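# Screw two feeder screws tightly into the housing holes

## Task

Take screws from the screw feeder and drive one into each of the two empty holes in the housing until tight. A screw counts as tight only when the spindle motor turned it in and stopped on its own, shown as stopped_at_torque=1 in a result; after that, do not rotate or shift that screw. A screw that was pressed in rather than turned must be fully unscrewed and then driven again. After the final screw, raise the screwdriver well clear above the screw heads (skipping this is penalised), release, and move away.

## Robot and tools

ROBOT. One 7-joint arm (Flexiv Rizon 4) carrying a powered screwdriver: a hex key inside a thin vacuum sleeve that can hold a screw on the key. There is one arm, so every command is a single row. A flat block about 9 cm off the last joint's axis, on the screwdriver's -y side, rotates with the tool; keep it clear of parts. Joint ranges (rad), base outward: waist -2.792..2.792, shoulder -2.269..2.269, upper arm roll -2.967..2.967, elbow -1.867..2.688, forearm roll -2.967..2.967, wrist pitch -1.396..4.538, wrist roll -2.967..2.967.

FRAMES. The scene frame sits on the table top under the arm base: +z up, +y to the left when facing along +x. Results report the tool point position (end_effector_position, metres), orientation (end_effector_quat_wxyz) and velocities (m/s, rad/s) in this frame; the printed position may be a bit off, more so at long reach. The tool point is the tip of the unloaded hex key; the key points along the tool point's own +z and can be pushed back up to 12 mm.

THE ROW. Every motion command is a row of 9 numbers, each in [-1, 1]: dx, dy, dz, rx, ry, rz, spindle, torque_limit, sleeve_vacuum. The first six are an offset, not a pose: the target relative to the tool point pose shown in the most recent result (before any result in the scene shows it, and for a second or later call in the same reply, relative to where the robot is when the action begins), expressed in the tool point's own axes. Scale: 1.0 equals 0.6 m of translation or 180 degrees; rx, ry, rz form one rotation vector. All rows in an action share that same reference; they are not cumulative. All-zero offsets are not a hold: they pull the tool back to the reference pose. Each control step the commanded pose is clipped to within 70 mm and 16 degrees of the measured pose, then damped inverse kinematics chases it, favouring position over orientation. After an action the arm only continues to the last clipped pose, so check the reported pose and send the remainder.

TOOL NUMBERS. spindle: +1 spins the key clockwise at 500 rpm (screwing in), -1 the opposite way, 0.5 s to spin up. It keeps its last value between actions and while you are writing, and the arm does not track the screw then, so finish actions with spindle 0. torque_limit maps linearly from 0.3 N m at -1 to 1.2 N m at +1. sleeve_vacuum above 0.01 holds a screw; anything else lets go. torque_limit and sleeve_vacuum also persist.

DRIVING A SCREW. Put the tool point on the screw axis, 2 mm beneath the top of the head, and rotate slowly with spindle within -0.2..0.2: negative seats the key without advancing, positive seats and drives. While it turns, lower the arm 0.7 mm per turn. The motor halts at 95 % of torque_limit (less if spindle is under 0.02) when the head seats or the thread jams; stopped_at_torque then shows 1 and further positive spindle is ignored until spindle has stayed at 0 or below for 0.5 s. Unscrewing never stops by itself; if turns is not dropping, raise torque_limit. screw_detected is 1 while sleeve_vacuum_kpa exceeds 30 (a head seals the sleeve). turns is the cumulative key rotation, clockwise positive.

TOOLS.
execute_actions: actions is a list with zero or one entry. [] just returns the state. {"rows": [...], "steps": n} plays up to 15 rows, one per 1/30 s step (default 15 steps, last row repeated). {"steps": n} without rows is a wait of up to 300 steps counted from the previous result. Optional pictures (boolean). A refused call sends nothing.
move: target is one 9-number row as above (same offset reference); speed in m/s, 0.002..0.5, default 0.25, rotation capped at twice that in rad/s. The tool follows a straight path of 0.5..10 s (cut off at 10 s), starting once the arm is at rest or after 3 s, turning the short way. It ignores obstacles, may lag, stray or exceed speed near a straight arm. Tool numbers are applied at the start. The move: line reports the ending (done, off_target, moving, held, fault), limits (paced = pose clipped; held = some steps blocked, after which it may surge) and distance to target.
wait: seconds 0..10, sends nothing new.
zoom_image: camera (cam_head_left, cam_head_right, cam_wrist; each 672x504) and region [x0, y0, x1, y1] in pixels from top-left, at most 504x504.
read_manual: returns only URDF licence text.
finished_scene: pass the current scene number; ends and grades it, irreversibly.

RESULTS. Besides the state line: joint positions and joint torques (whole drive output, with per-unit offset, scale and noise), HELD marks on steps where the row was partly blocked, "pose unreachable" when the clearance check intervened, a "Hand target" line, MOTOR HOT from 65 °C and an OVER-TEMPERATURE FAULT at 80 °C (brakes until cooled).

AVOID. A joint reaching its load limit (N m: waist 109, shoulder 109, upper arm roll 56.9, elbow 56.9, forearm roll 34.7, wrist pitch 34.7, wrist roll 34.7, held weight included) or 200 N external force triggers a 10 s stop and drops the rest of the call. Contact hits harder at higher speed and presses harder the further the target lies past contact. Do not drop screws, slam, shove hard, or knock anything off the table. Loose items may occasionally get nudged by the scene.

Each tool is called after ">>>" in YAML: its name, and indented under it one key for each argument.

## Session

>>> execute_actions:
  actions: []

Scene clock: 0.00 s of 6600.00 s.
end_effector_position=(+0.3333, +0.0417, +0.5345) sleeve_vacuum_kpa=0 screw_detected=0 stopped_at_torque=0 turns=0.00 end_effector_quat_wxyz=(+0.007, +0.707, +0.705, -0.055) end_effector_velocity=(+0.000, +0.000, +0.000) end_effector_angular_velocity=(+0.000, -0.000, +0.000)
Joint positions: [ 0.434  0.565 -0.16   1.709 -0.092 -0.419 -1.314]
Joint velocities: [-0.  0.  0. -0.  0. -0. -0.]
Joint torques (N m, as the joint torque sensors report them, + toward a larger angle): no reading
Motor temperatures (°C, as the motors report them): [33 31 34 32 33 36 36]
Hand target: +0.333, +0.042, +0.535; +0.007, +0.707, +0.705, -0.055

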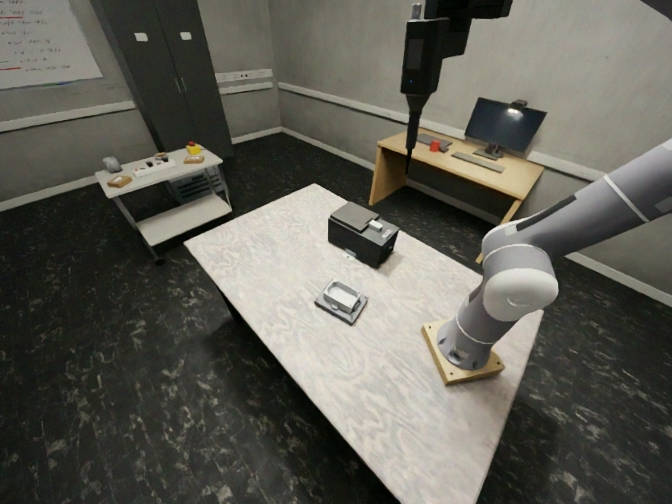

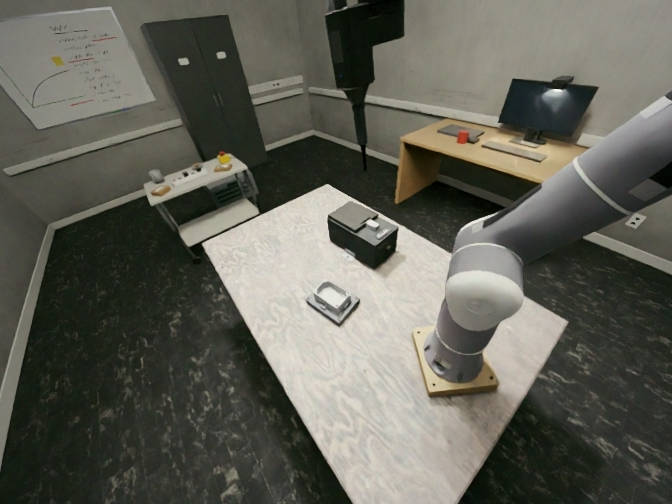

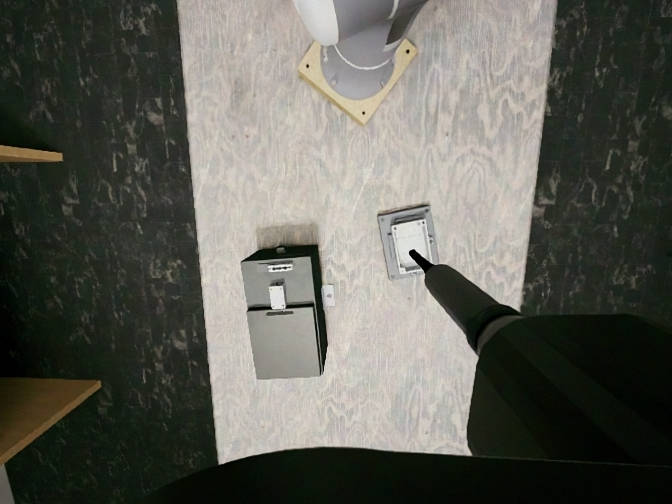

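>>> move:
  target: [-0.2,0.3,0.45,-0.0216,0.028,-0.001,0,0,0]

>>> zoom_image:
  camera: "cam_head_right"
  region: [290,190,430,330]

Scene clock: 10.63 s of 6600.00 s.
end_effector_position=(+0.4948, -0.1043, +0.2648) sleeve_vacuum_kpa=0 screw_detected=0 stopped_at_torque=0 turns=0.00 end_effector_quat_wxyz=(+0.002, +0.707, +0.707, +0.000) end_effector_velocity=(+0.000, -0.000, -0.000) end_effector_angular_velocity=(+0.002, -0.000, +0.000)
Joint positions: [ 0.464  0.096 -0.705  2.091  0.043  0.492 -1.837]
Joint velocities: [ 0.    -0.003 -0.002 -0.003  0.005 -0.001 -0.005]
Joint torques (N m, as the joint torque sensors report them, + toward a larger angle): [ -2.66  24.84  -1.5  -30.42  -2.54   3.24  -0.17]
Motor temperatures (°C, as the motors report them): [33 31 34 34 33 36 36]
Hand target: +0.495, -0.104, +0.265; +0.001, +0.707, +0.707, -0.000
Off the commanded pose: 0.002 m, 0 deg.
After step 90, 5.73 s passed at rest.
move: done

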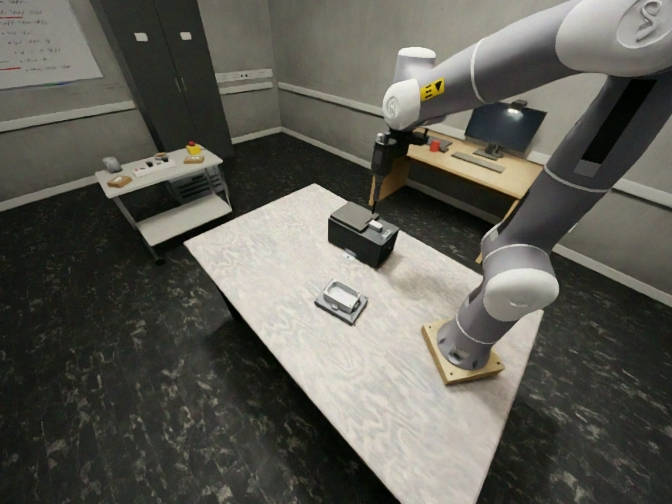

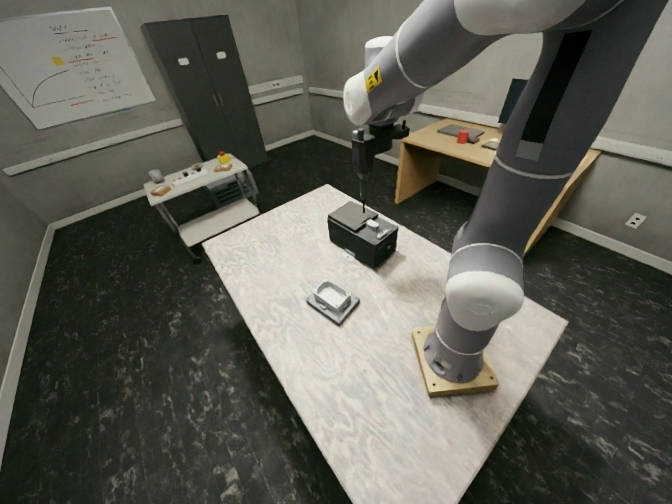

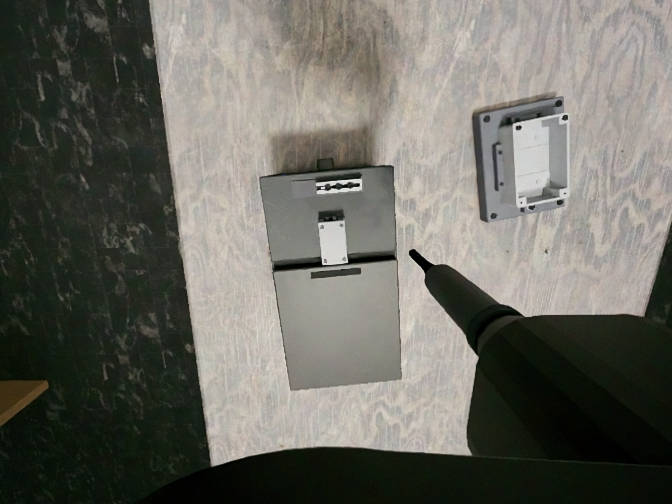

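Region (290, 190, 430, 330) of cam_head_right's 672x504 image, scaled by 3.600, with more detail than that image has.

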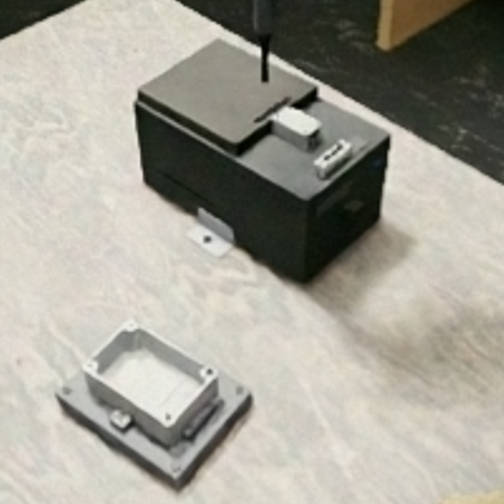

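>>> move:
  target: [-0.1,-0.08,0.12,0,0,0,0,0,0]

>>> zoom_image:
  camera: "cam_wrist"
  region: [330,180,450,290]

Scene clock: 14.40 s of 6600.00 s.
end_effector_position=(+0.4466, -0.1644, +0.1929) sleeve_vacuum_kpa=0 screw_detected=0 stopped_at_torque=0 turns=0.00 end_effector_quat_wxyz=(+0.002, +0.707, +0.707, -0.000) end_effector_velocity=(+0.000, -0.000, -0.000) end_effector_angular_velocity=(+0.002, -0.001, +0.001)
Joint positions: [ 0.403 -0.028 -0.803  2.21   0.163  0.682 -2.078]
Joint velocities: [-0.    -0.004 -0.002 -0.002  0.006 -0.    -0.007]
Joint torques (N m, as the joint torque sensors report them, + toward a larger angle): [ -4.22  24.97  -4.47 -26.96  -2.92   4.08  -0.07]
Motor temperatures (°C, as the motors report them): [33 31 34 35 33 36 36]
Hand target: +0.447, -0.165, +0.193; +0.002, +0.707, +0.707, -0.000
Off the commanded pose: 0.000 m, 0 deg.
move: done

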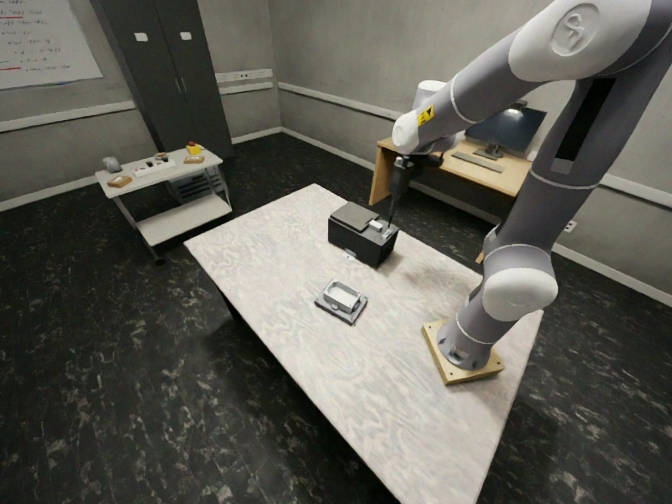

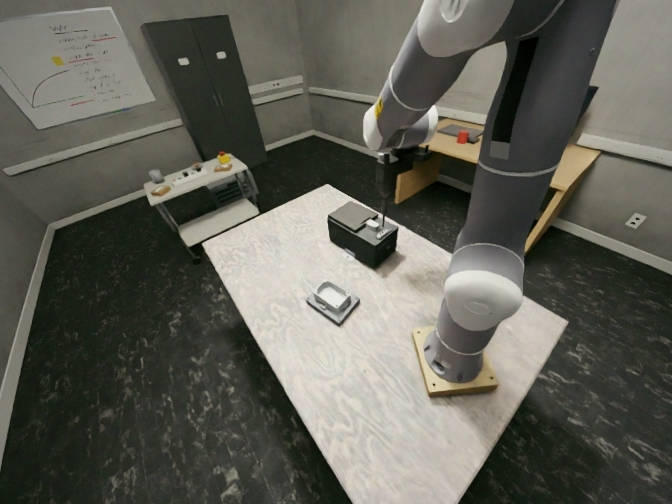

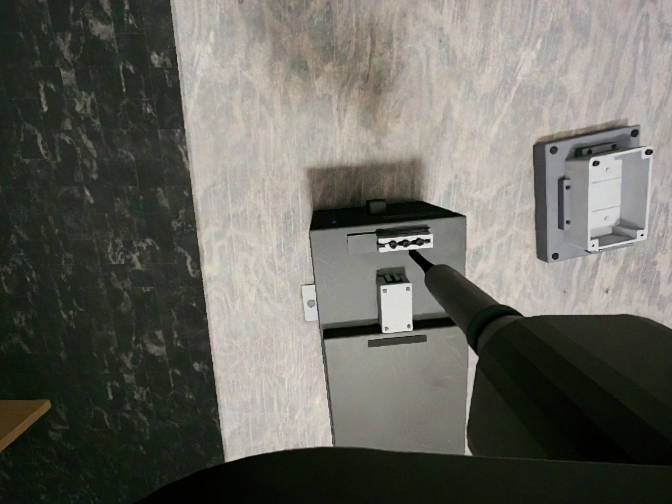

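Region (330, 180, 450, 290) of cam_wrist's 672x504 image, scaled by 4.200, with more detail than that image has; it fills the top 462 rows of this view, and the rest is white.

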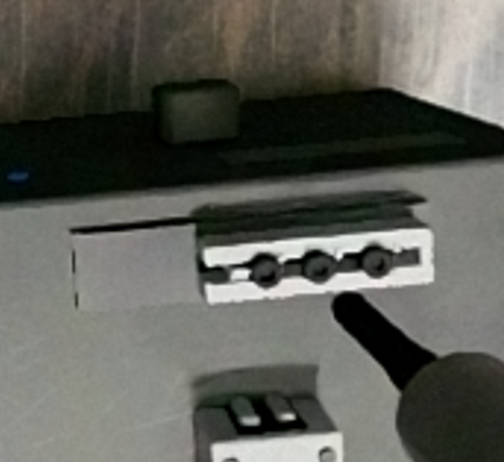

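>>> move:
  target: [0.0133,0.0133,0.05,0,0,0,0,0,0]
  speed: 0.1

>>> zoom_image:
  camera: "cam_wrist"
  region: [370,210,450,290]

>>> zoom_image:
  camera: "cam_head_right"
  region: [350,200,410,260]

Scene clock: 22.60 s of 6600.00 s.
end_effector_position=(+0.4545, -0.1564, +0.1628) sleeve_vacuum_kpa=0 screw_detected=0 stopped_at_torque=0 turns=0.00 end_effector_quat_wxyz=(+0.002, +0.707, +0.707, -0.000) end_effector_velocity=(+0.000, +0.000, -0.000) end_effector_angular_velocity=(+0.001, -0.001, +0.000)
Joint positions: [ 0.414 -0.128 -0.794  2.206  0.266  0.739 -2.132]
Joint velocities: [-0.    -0.002 -0.    -0.001  0.004  0.    -0.003]
Joint torques (N m, as the joint torque sensors report them, + toward a larger angle): [ -4.88  27.4   -5.39 -24.57  -2.28   4.89  -0.32]
Motor temperatures (°C, as the motors report them): [33 32 34 36 33 36 36]
Hand target: +0.455, -0.157, +0.163; +0.002, +0.707, +0.707, -0.000
Off the commanded pose: 0.000 m, 0 deg.
After step 90, 4.43 s passed at rest.
move: done

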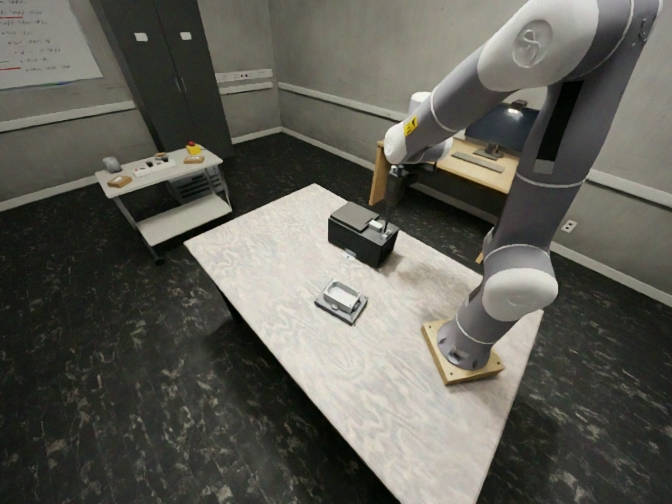

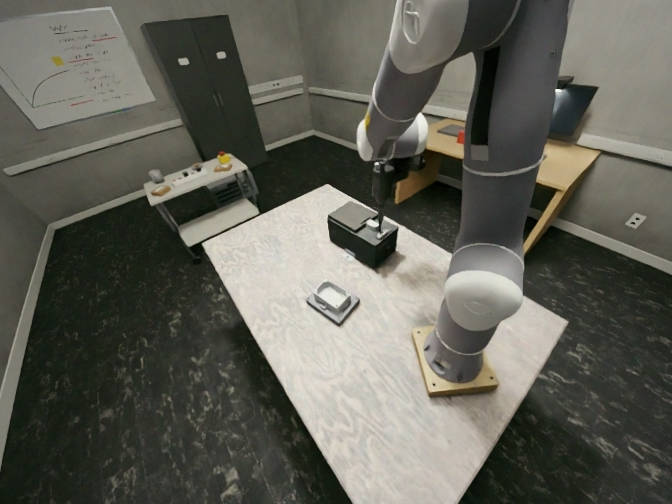

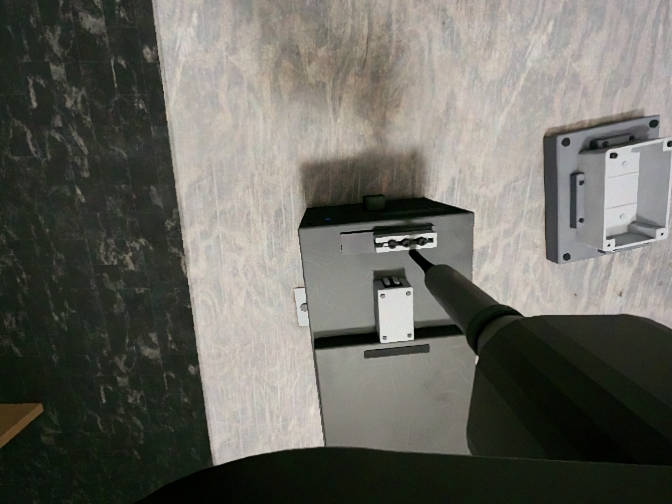

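Region (370, 210, 450, 290) of cam_wrist's 672x504 image, scaled by 6.300, with more detail than that image has.

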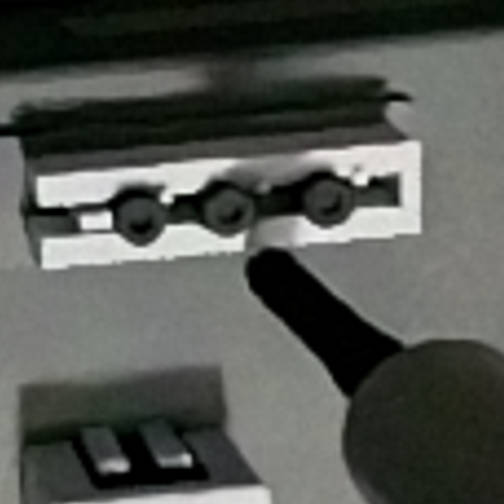

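Region (350, 200, 410, 260) of cam_head_right's 672x504 image, scaled by 8.400, with more detail than that image has.

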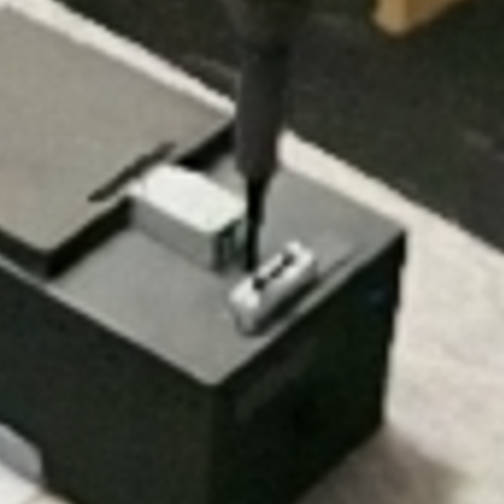

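>>> move:
  target: [-0.0055,-0.0095,0,0,0,0,0,0,0]
  speed: 0.02

>>> zoom_image:
  camera: "cam_wrist"
  region: [370,210,450,290]

>>> zoom_image:
  camera: "cam_head_right"
  region: [365,215,400,250]

>>> zoom_image:
  camera: "cam_head_left"
  region: [367,217,402,252]

Scene clock: 32.67 s of 6600.00 s.
end_effector_position=(+0.4506, -0.1585, +0.1632) sleeve_vacuum_kpa=0 screw_detected=0 stopped_at_torque=0 turns=0.00 end_effector_quat_wxyz=(+0.002, +0.707, +0.707, +0.001) end_effector_velocity=(-0.000, -0.000, +0.000) end_effector_angular_velocity=(-0.000, -0.000, -0.000)
Joint positions: [ 0.409 -0.119 -0.797  2.216  0.262  0.744 -2.137]
Joint velocities: [-0.001  0.    -0.     0.001 -0.     0.     0.   ]
Joint torques (N m, as the joint torque sensors report them, + toward a larger angle): [-11.6   26.52 -10.95 -19.11  -6.53   2.49  -1.26]
Motor temperatures (°C, as the motors report them): [33 32 34 37 33 36 36]
Hand target: +0.449, -0.160, +0.163; +0.002, +0.707, +0.707, -0.000
Off the commanded pose: 0.002 m, 0 deg.
After step 90, 6.37 s passed at rest.
move: done

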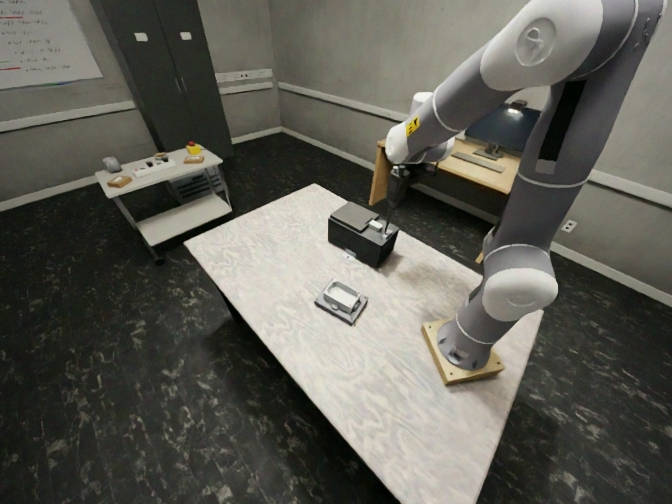

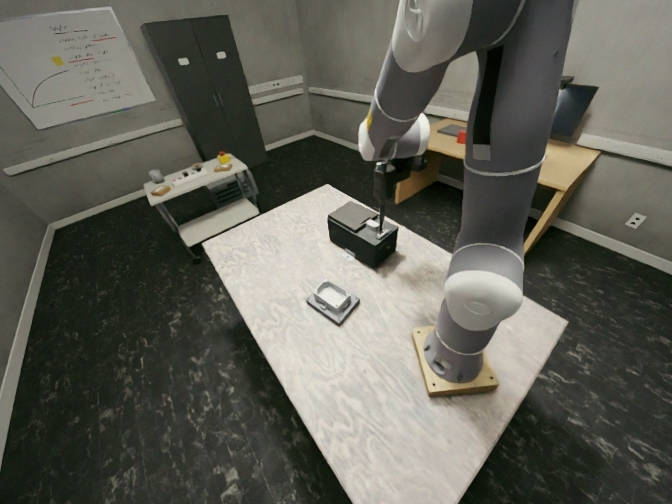

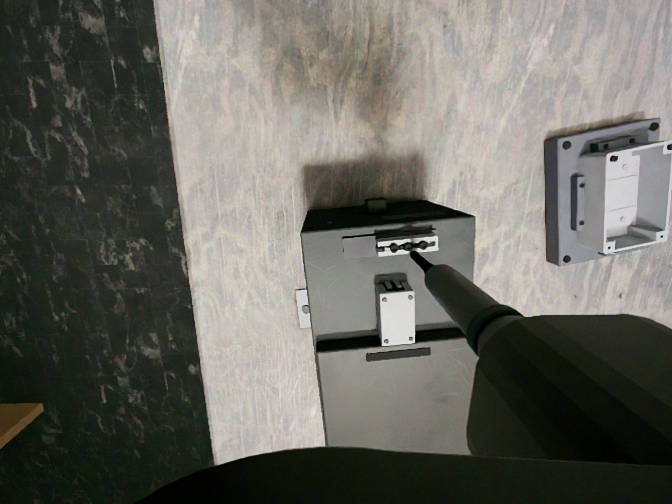

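Region (370, 210, 450, 290) of cam_wrist's 672x504 image, scaled by 6.300, with more detail than that image has.

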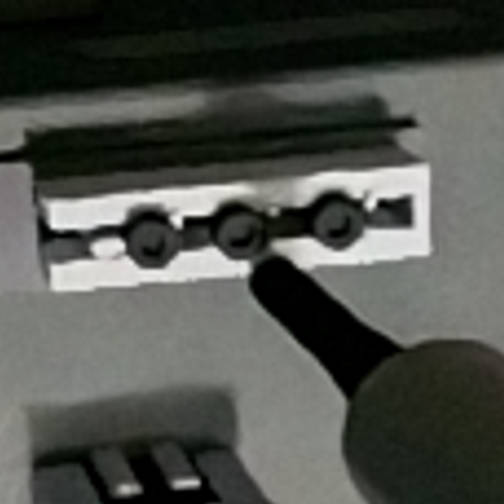

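Region (365, 215, 400, 250) of cam_head_right's 672x504 image, scaled by 14.400, with more detail than that image has.

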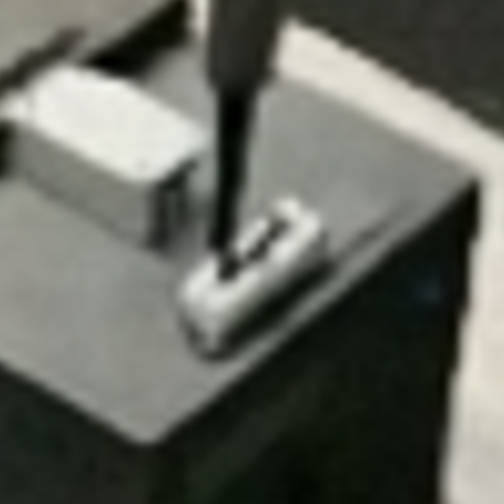

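Region (367, 217, 402, 252) of cam_head_left's 672x504 image, scaled by 14.400, with more detail than that image has.

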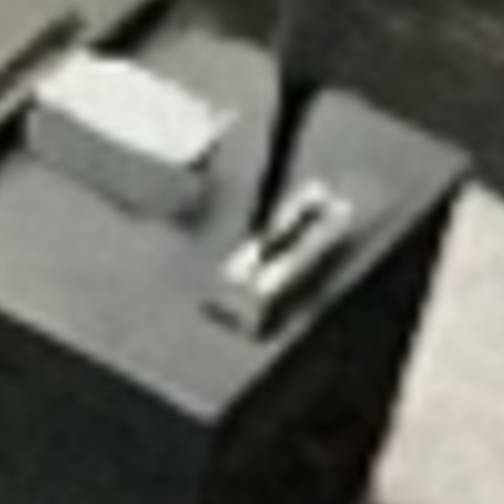

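>>> move:
  target: [0,0.002,-0.02,0,0,0,0,0,0]
  speed: 0.03

>>> move:
  target: [-0.0083,-0.012,0,0,0,0,0,0,0]
  speed: 0.03

>>> zoom_image:
  camera: "cam_wrist"
  region: [370,210,450,290]

>>> zoom_image:
  camera: "cam_head_right"
  region: [365,215,400,250]

Scene clock: 39.90 s of 6600.00 s.
end_effector_position=(+0.4518, -0.1586, +0.1751) sleeve_vacuum_kpa=0 screw_detected=0 stopped_at_torque=0 turns=0.00 end_effector_quat_wxyz=(+0.002, +0.707, +0.707, +0.001) end_effector_velocity=(-0.000, +0.000, +0.000) end_effector_angular_velocity=(-0.000, +0.001, -0.000)
Joint positions: [ 0.412 -0.083 -0.8    2.212  0.223  0.72  -2.108]
Joint velocities: [ 0.     0.001  0.     0.    -0.002 -0.001  0.002]
Joint torques (N m, as the joint torque sensors report them, + toward a larger angle): [ -3.18  28.02  -4.13 -24.98  -3.11   3.31   0.45]
Motor temperatures (°C, as the motors report them): [33 32 34 37 33 36 36]
Hand target: +0.452, -0.158, +0.175; +0.002, +0.707, +0.707, +0.001
Off the commanded pose: 0.000 m, 0 deg.
After step 90, 3.50 s passed at rest.
move: done

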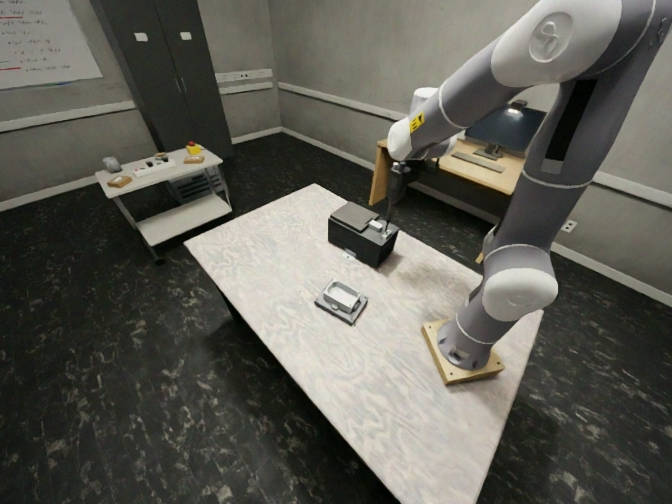

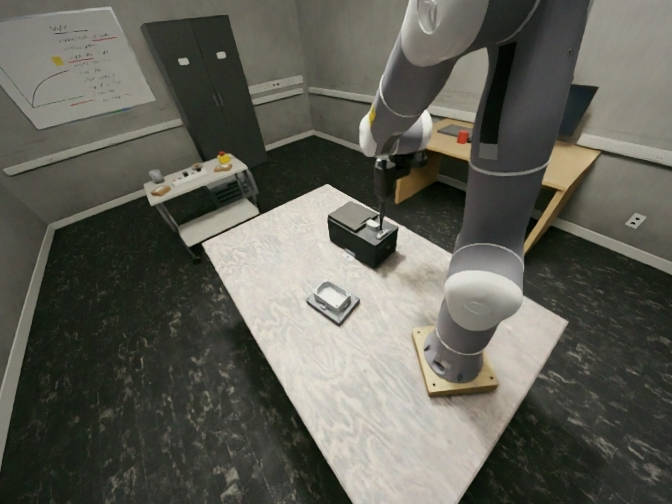

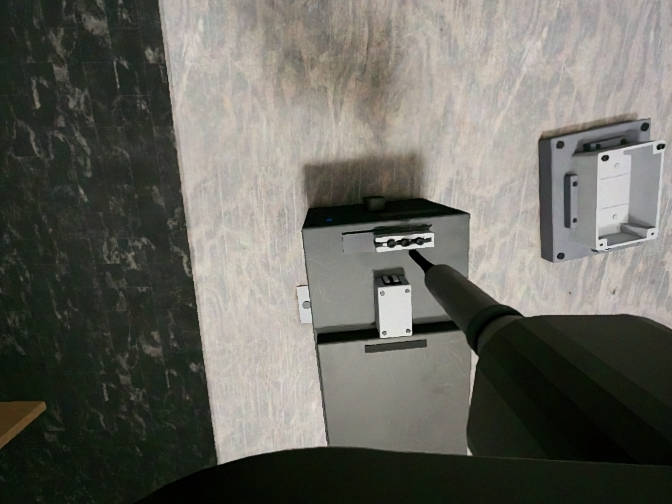

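Scene clock: 40.60 s of 6600.00 s.
end_effector_position=(+0.4445, -0.1634, +0.1751) sleeve_vacuum_kpa=0 screw_detected=0 stopped_at_torque=0 turns=0.00 end_effector_quat_wxyz=(+0.002, +0.707, +0.707, +0.001) end_effector_velocity=(-0.000, -0.000, +0.000) end_effector_angular_velocity=(+0.000, -0.000, +0.000)
Joint positions: [ 0.404 -0.073 -0.805  2.224  0.215  0.724 -2.117]
Joint velocities: [-0.     0.001 -0.     0.001 -0.     0.    -0.001]
Joint torques (N m, as the joint torque sensors report them, + toward a larger angle): [ -4.42  27.2   -5.13 -24.54  -2.92   5.1   -0.17]
Motor temperatures (°C, as the motors report them): [33 32 34 37 33 36 36]
Hand target: +0.445, -0.164, +0.175; +0.002, +0.707, +0.707, +0.001
Off the commanded pose: 0.000 m, 0 deg.
move: done

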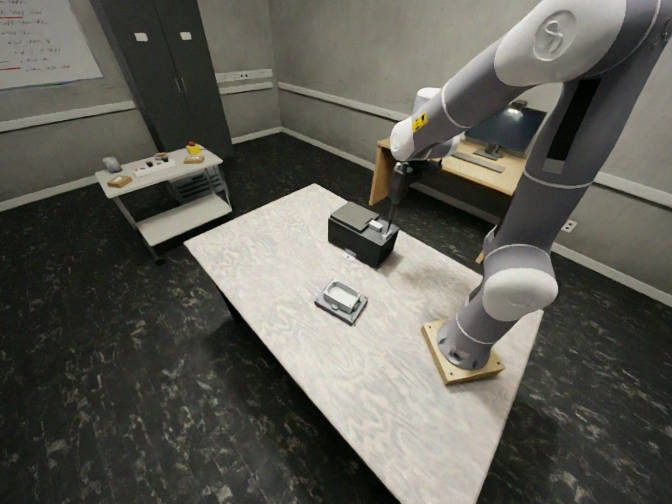

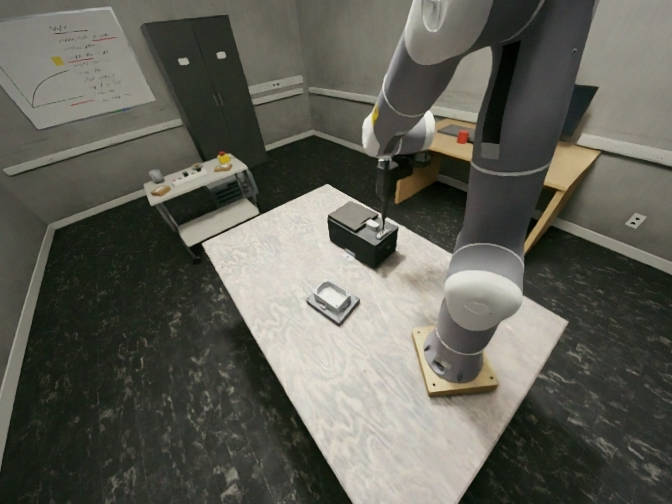

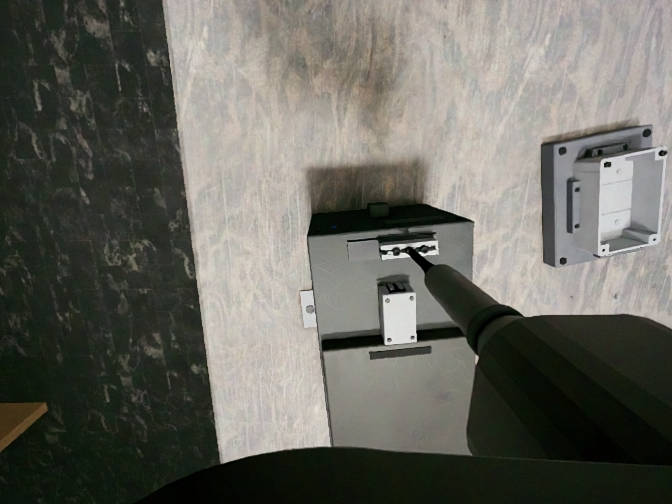

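Region (370, 210, 450, 290) of cam_wrist's 672x504 image, scaled by 6.300, with more detail than that image has.

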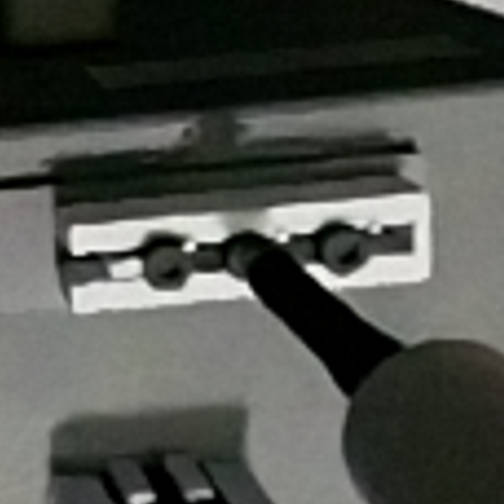

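Region (365, 215, 400, 250) of cam_head_right's 672x504 image, scaled by 14.400, with more detail than that image has.

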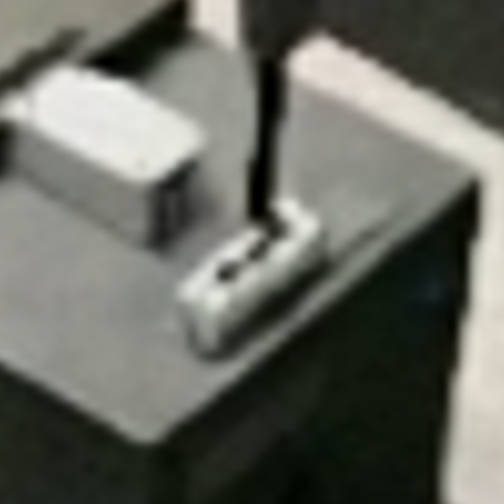

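>>> move:
  target: [0.0005,0.0008,0.015,0,0,0,-0.1,0,1]
  speed: 0.006

>>> execute_actions:
  actions:
    - {"rows":[[0,0,0,0,0,0,0,0,1]],"steps":3}

>>> zoom_image:
  camera: "cam_wrist"
  region: [370,210,450,290]

Scene clock: 47.43 s of 6600.00 s.
end_effector_position=(+0.4452, -0.1631, +0.1662) sleeve_vacuum_kpa=14 screw_detected=0 stopped_at_torque=0 turns=-1.43 end_effector_quat_wxyz=(+0.002, +0.707, +0.707, +0.001) end_effector_velocity=(+0.000, -0.000, +0.000) end_effector_angular_velocity=(-0.000, -0.001, -0.000)
Joint positions: [ 0.404 -0.103 -0.804  2.224  0.248  0.741 -2.14 ]
Joint velocities: [-0.    -0.    -0.    -0.     0.001  0.001 -0.001]
Joint torques (N m, as the joint torque sensors report them, + toward a larger angle): [ -4.27  25.01  -5.04 -23.78  -2.53   4.58  -0.12]
Motor temperatures (°C, as the motors report them): [33 32 34 37 33 36 36]
Hand target: +0.445, -0.163, +0.166; +0.002, +0.707, +0.707, +0.001
Off the commanded pose: 0.000 m, 0 deg.
After step 90, 2.10 s passed at rest.
move: done

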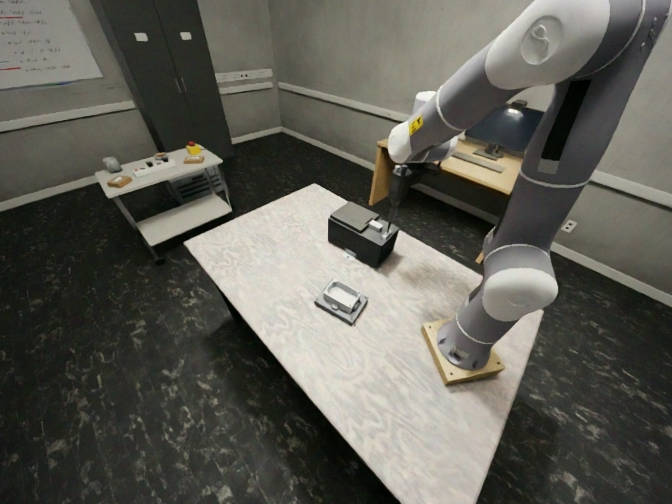

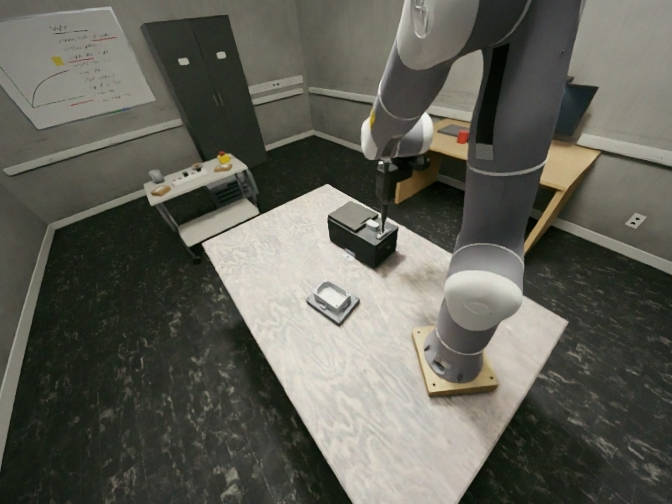

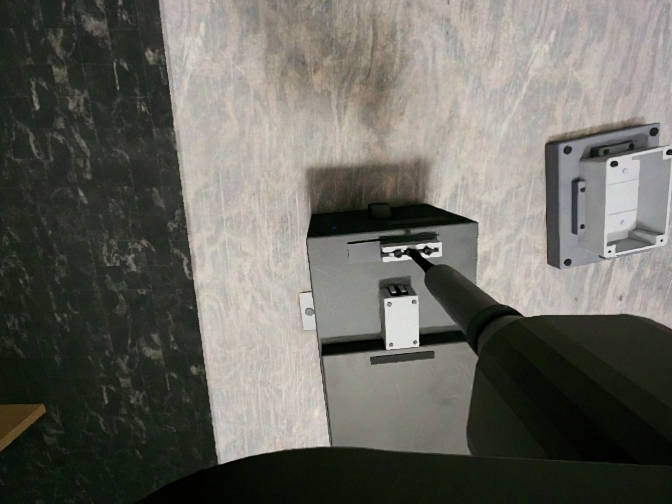

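Scene clock: 47.53 s of 6600.00 s.
end_effector_position=(+0.4452, -0.1631, +0.1663) sleeve_vacuum_kpa=14 screw_detected=0 stopped_at_torque=0 turns=-1.43 end_effector_quat_wxyz=(+0.002, +0.707, +0.707, +0.001) end_effector_velocity=(+0.000, -0.000, +0.000) end_effector_angular_velocity=(+0.000, -0.001, -0.001)
Joint positions: [ 0.404 -0.103 -0.804  2.223  0.248  0.741 -2.14 ]
Joint velocities: [-0.     0.001 -0.001 -0.001  0.    -0.001  0.   ]
Joint torques (N m, as the joint torque sensors report them, + toward a larger angle): [ -3.78  26.45  -5.01 -24.09  -2.73   4.05   0.12]
Motor temperatures (°C, as the motors report them): [33 32 34 37 33 36 36]
Hand target: +0.445, -0.163, +0.166; +0.002, +0.707, +0.707, +0.001
Off the commanded pose: 0.000 m, 0 deg.
Steps of this call (steps 1 to 3: all 3 steps of this action). Readings (end_effector_position | what the end effector reports):
1: (+0.4452, -0.1631, +0.1663) | sleeve_vacuum_kpa=14 screw_detected=0 stopped_at_torque=0 turns=-1.43
2: (+0.4452, -0.1631, +0.1663) | sleeve_vacuum_kpa=14 screw_detected=0 stopped_at_torque=0 turns=-1.43
3: the state above

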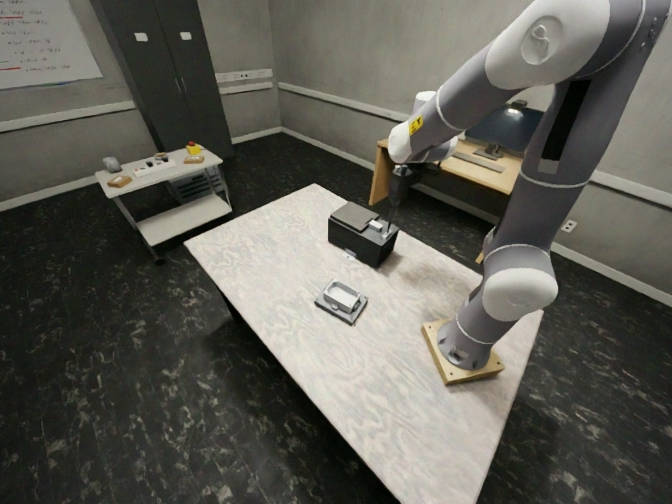

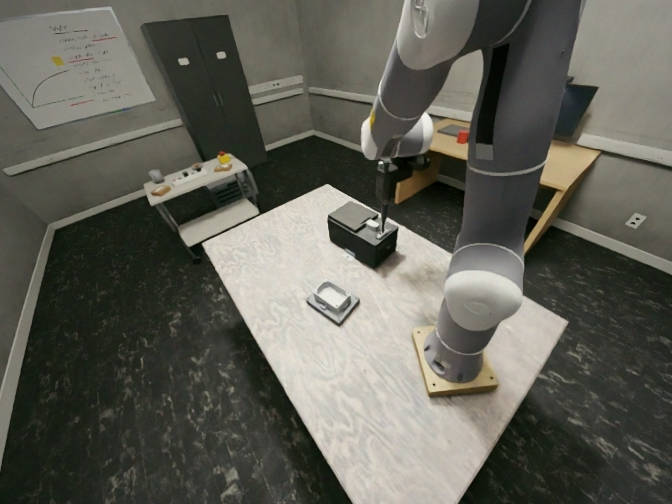

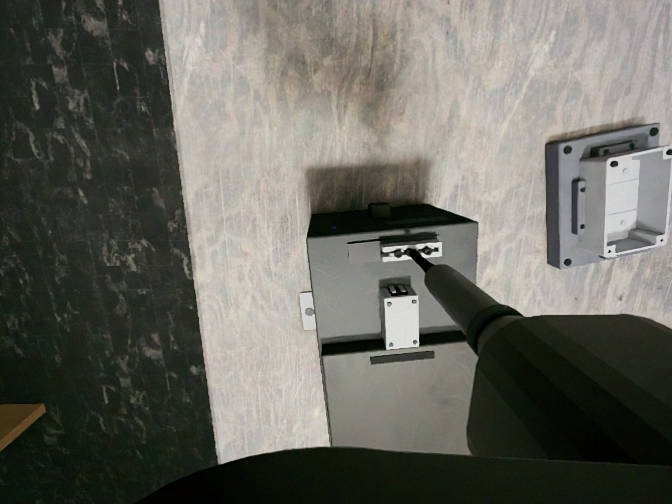

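Region (370, 210, 450, 290) of cam_wrist's 672x504 image, scaled by 6.300, with more detail than that image has.

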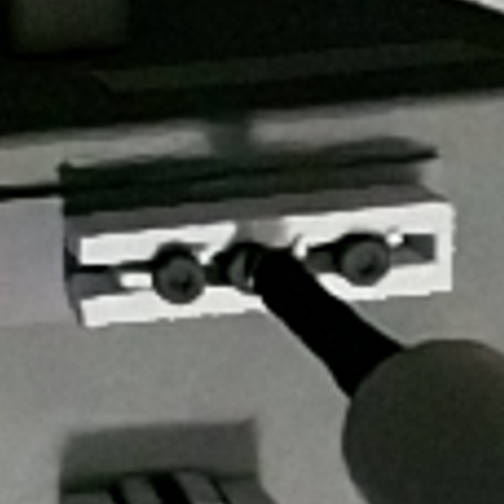

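>>> move:
  target: [0,0,-0.015,0,0,0,0,0,0]
  speed: 0.03

>>> zoom_image:
  camera: "cam_wrist"
  region: [370,210,450,290]

Scene clock: 51.40 s of 6600.00 s.
end_effector_position=(+0.4453, -0.1632, +0.1753) sleeve_vacuum_kpa=0 screw_detected=0 stopped_at_torque=0 turns=-1.43 end_effector_quat_wxyz=(+0.002, +0.707, +0.707, +0.001) end_effector_velocity=(+0.000, -0.000, +0.001) end_effector_angular_velocity=(-0.000, +0.000, -0.000)
Joint positions: [ 0.405 -0.074 -0.805  2.223  0.216  0.724 -2.117]
Joint velocities: [ 0.     0.002  0.    -0.    -0.003 -0.001  0.002]
Joint torques (N m, as the joint torque sensors report them, + toward a larger angle): [ -2.35  27.17  -3.95 -24.8   -3.08   3.41   0.59]
Motor temperatures (°C, as the motors report them): [33 32 34 37 33 36 36]
Hand target: +0.445, -0.163, +0.175; +0.002, +0.707, +0.707, +0.001
Off the commanded pose: 0.000 m, 0 deg.
After step 90, 0.17 s passed at rest.
move: done

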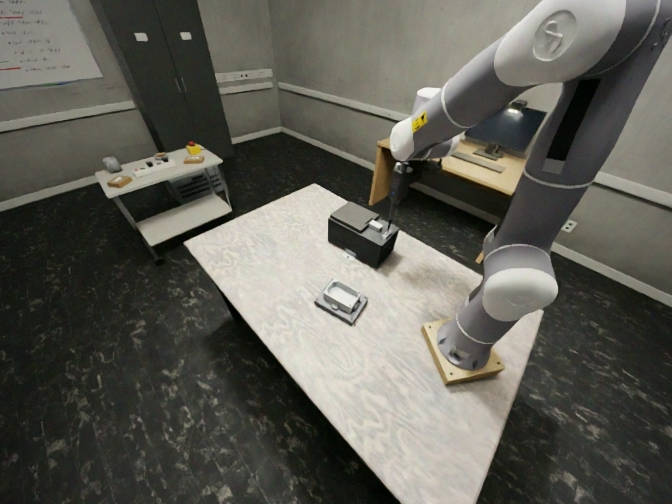

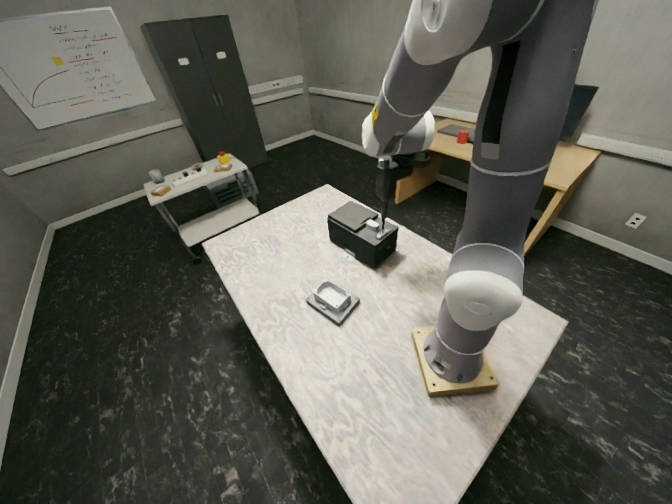

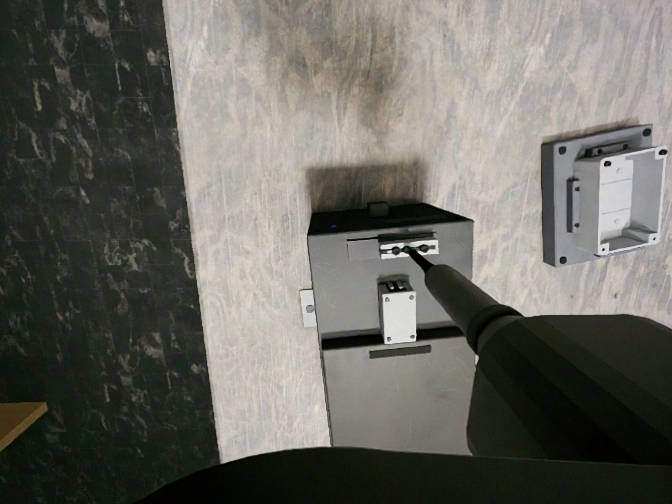

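Region (370, 210, 450, 290) of cam_wrist's 672x504 image, scaled by 6.300, with more detail than that image has.

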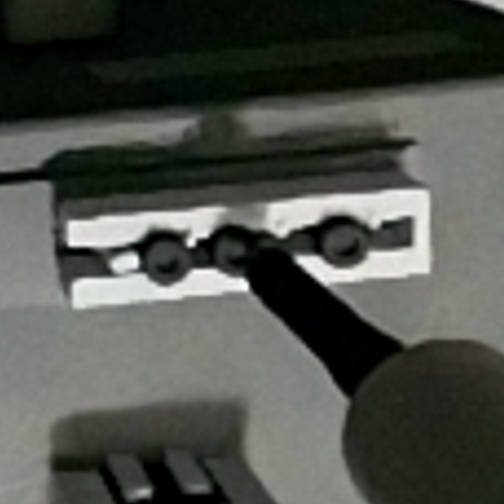

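>>> move:
  target: [-0.0053,-0.0017,0.007,0,0,0,0,0,0]
  speed: 0.015

>>> zoom_image:
  camera: "cam_wrist"
  region: [370,210,450,290]

Scene clock: 57.33 s of 6600.00 s.
end_effector_position=(+0.4441, -0.1662, +0.1710) sleeve_vacuum_kpa=0 screw_detected=0 stopped_at_torque=0 turns=-1.43 end_effector_quat_wxyz=(+0.002, +0.707, +0.707, +0.001) end_effector_velocity=(+0.000, -0.000, -0.000) end_effector_angular_velocity=(-0.000, -0.001, +0.000)
Joint positions: [ 0.4   -0.092 -0.808  2.22   0.235  0.73  -2.138]
Joint velocities: [-0.    -0.001 -0.    -0.001  0.002  0.001 -0.002]
Joint torques (N m, as the joint torque sensors report them, + toward a larger angle): [ -4.99  26.48  -5.23 -25.07  -2.5    4.69  -0.23]
Motor temperatures (°C, as the motors report them): [33 32 34 37 33 36 36]
Hand target: +0.444, -0.166, +0.171; +0.003, +0.707, +0.707, +0.001
Off the commanded pose: 0.000 m, 0 deg.
After step 90, 2.23 s passed at rest.
move: done

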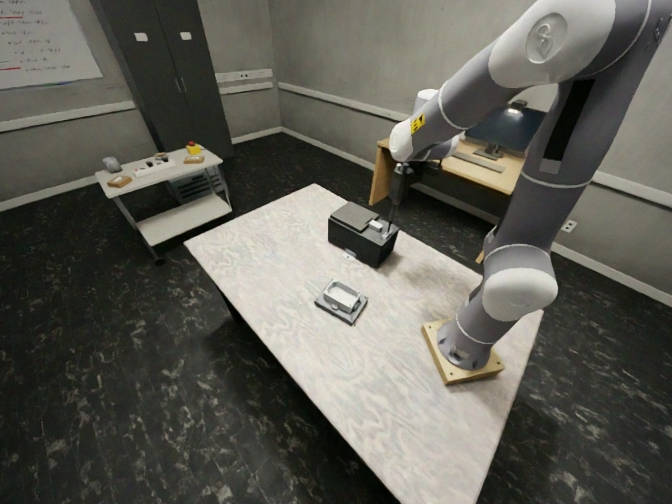

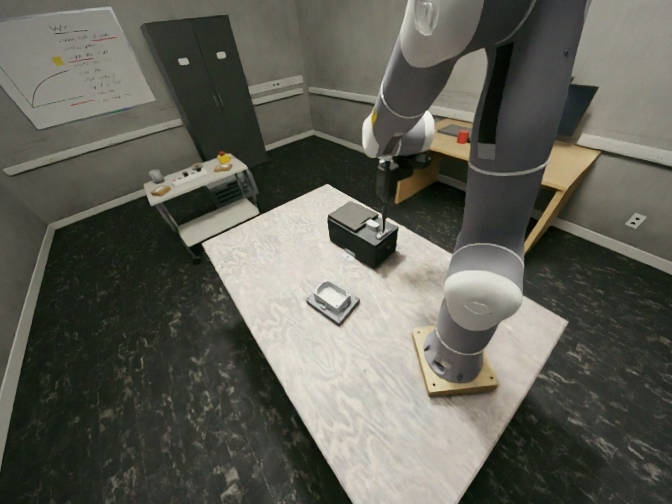

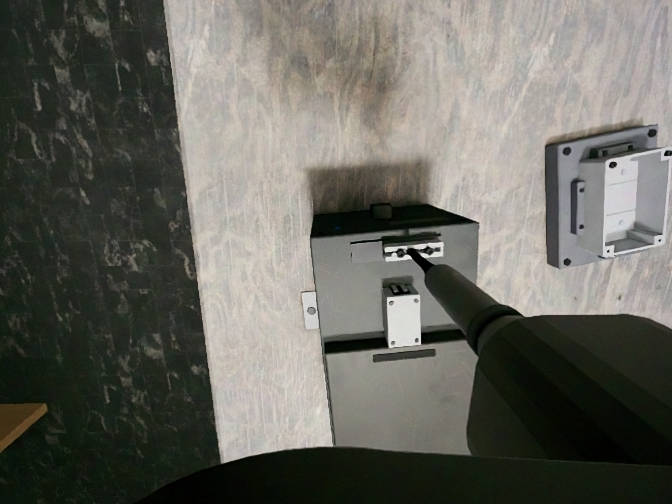

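Region (370, 210, 450, 290) of cam_wrist's 672x504 image, scaled by 6.300, with more detail than that image has.

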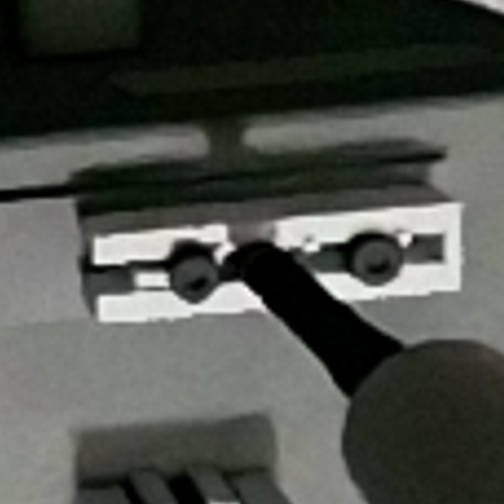

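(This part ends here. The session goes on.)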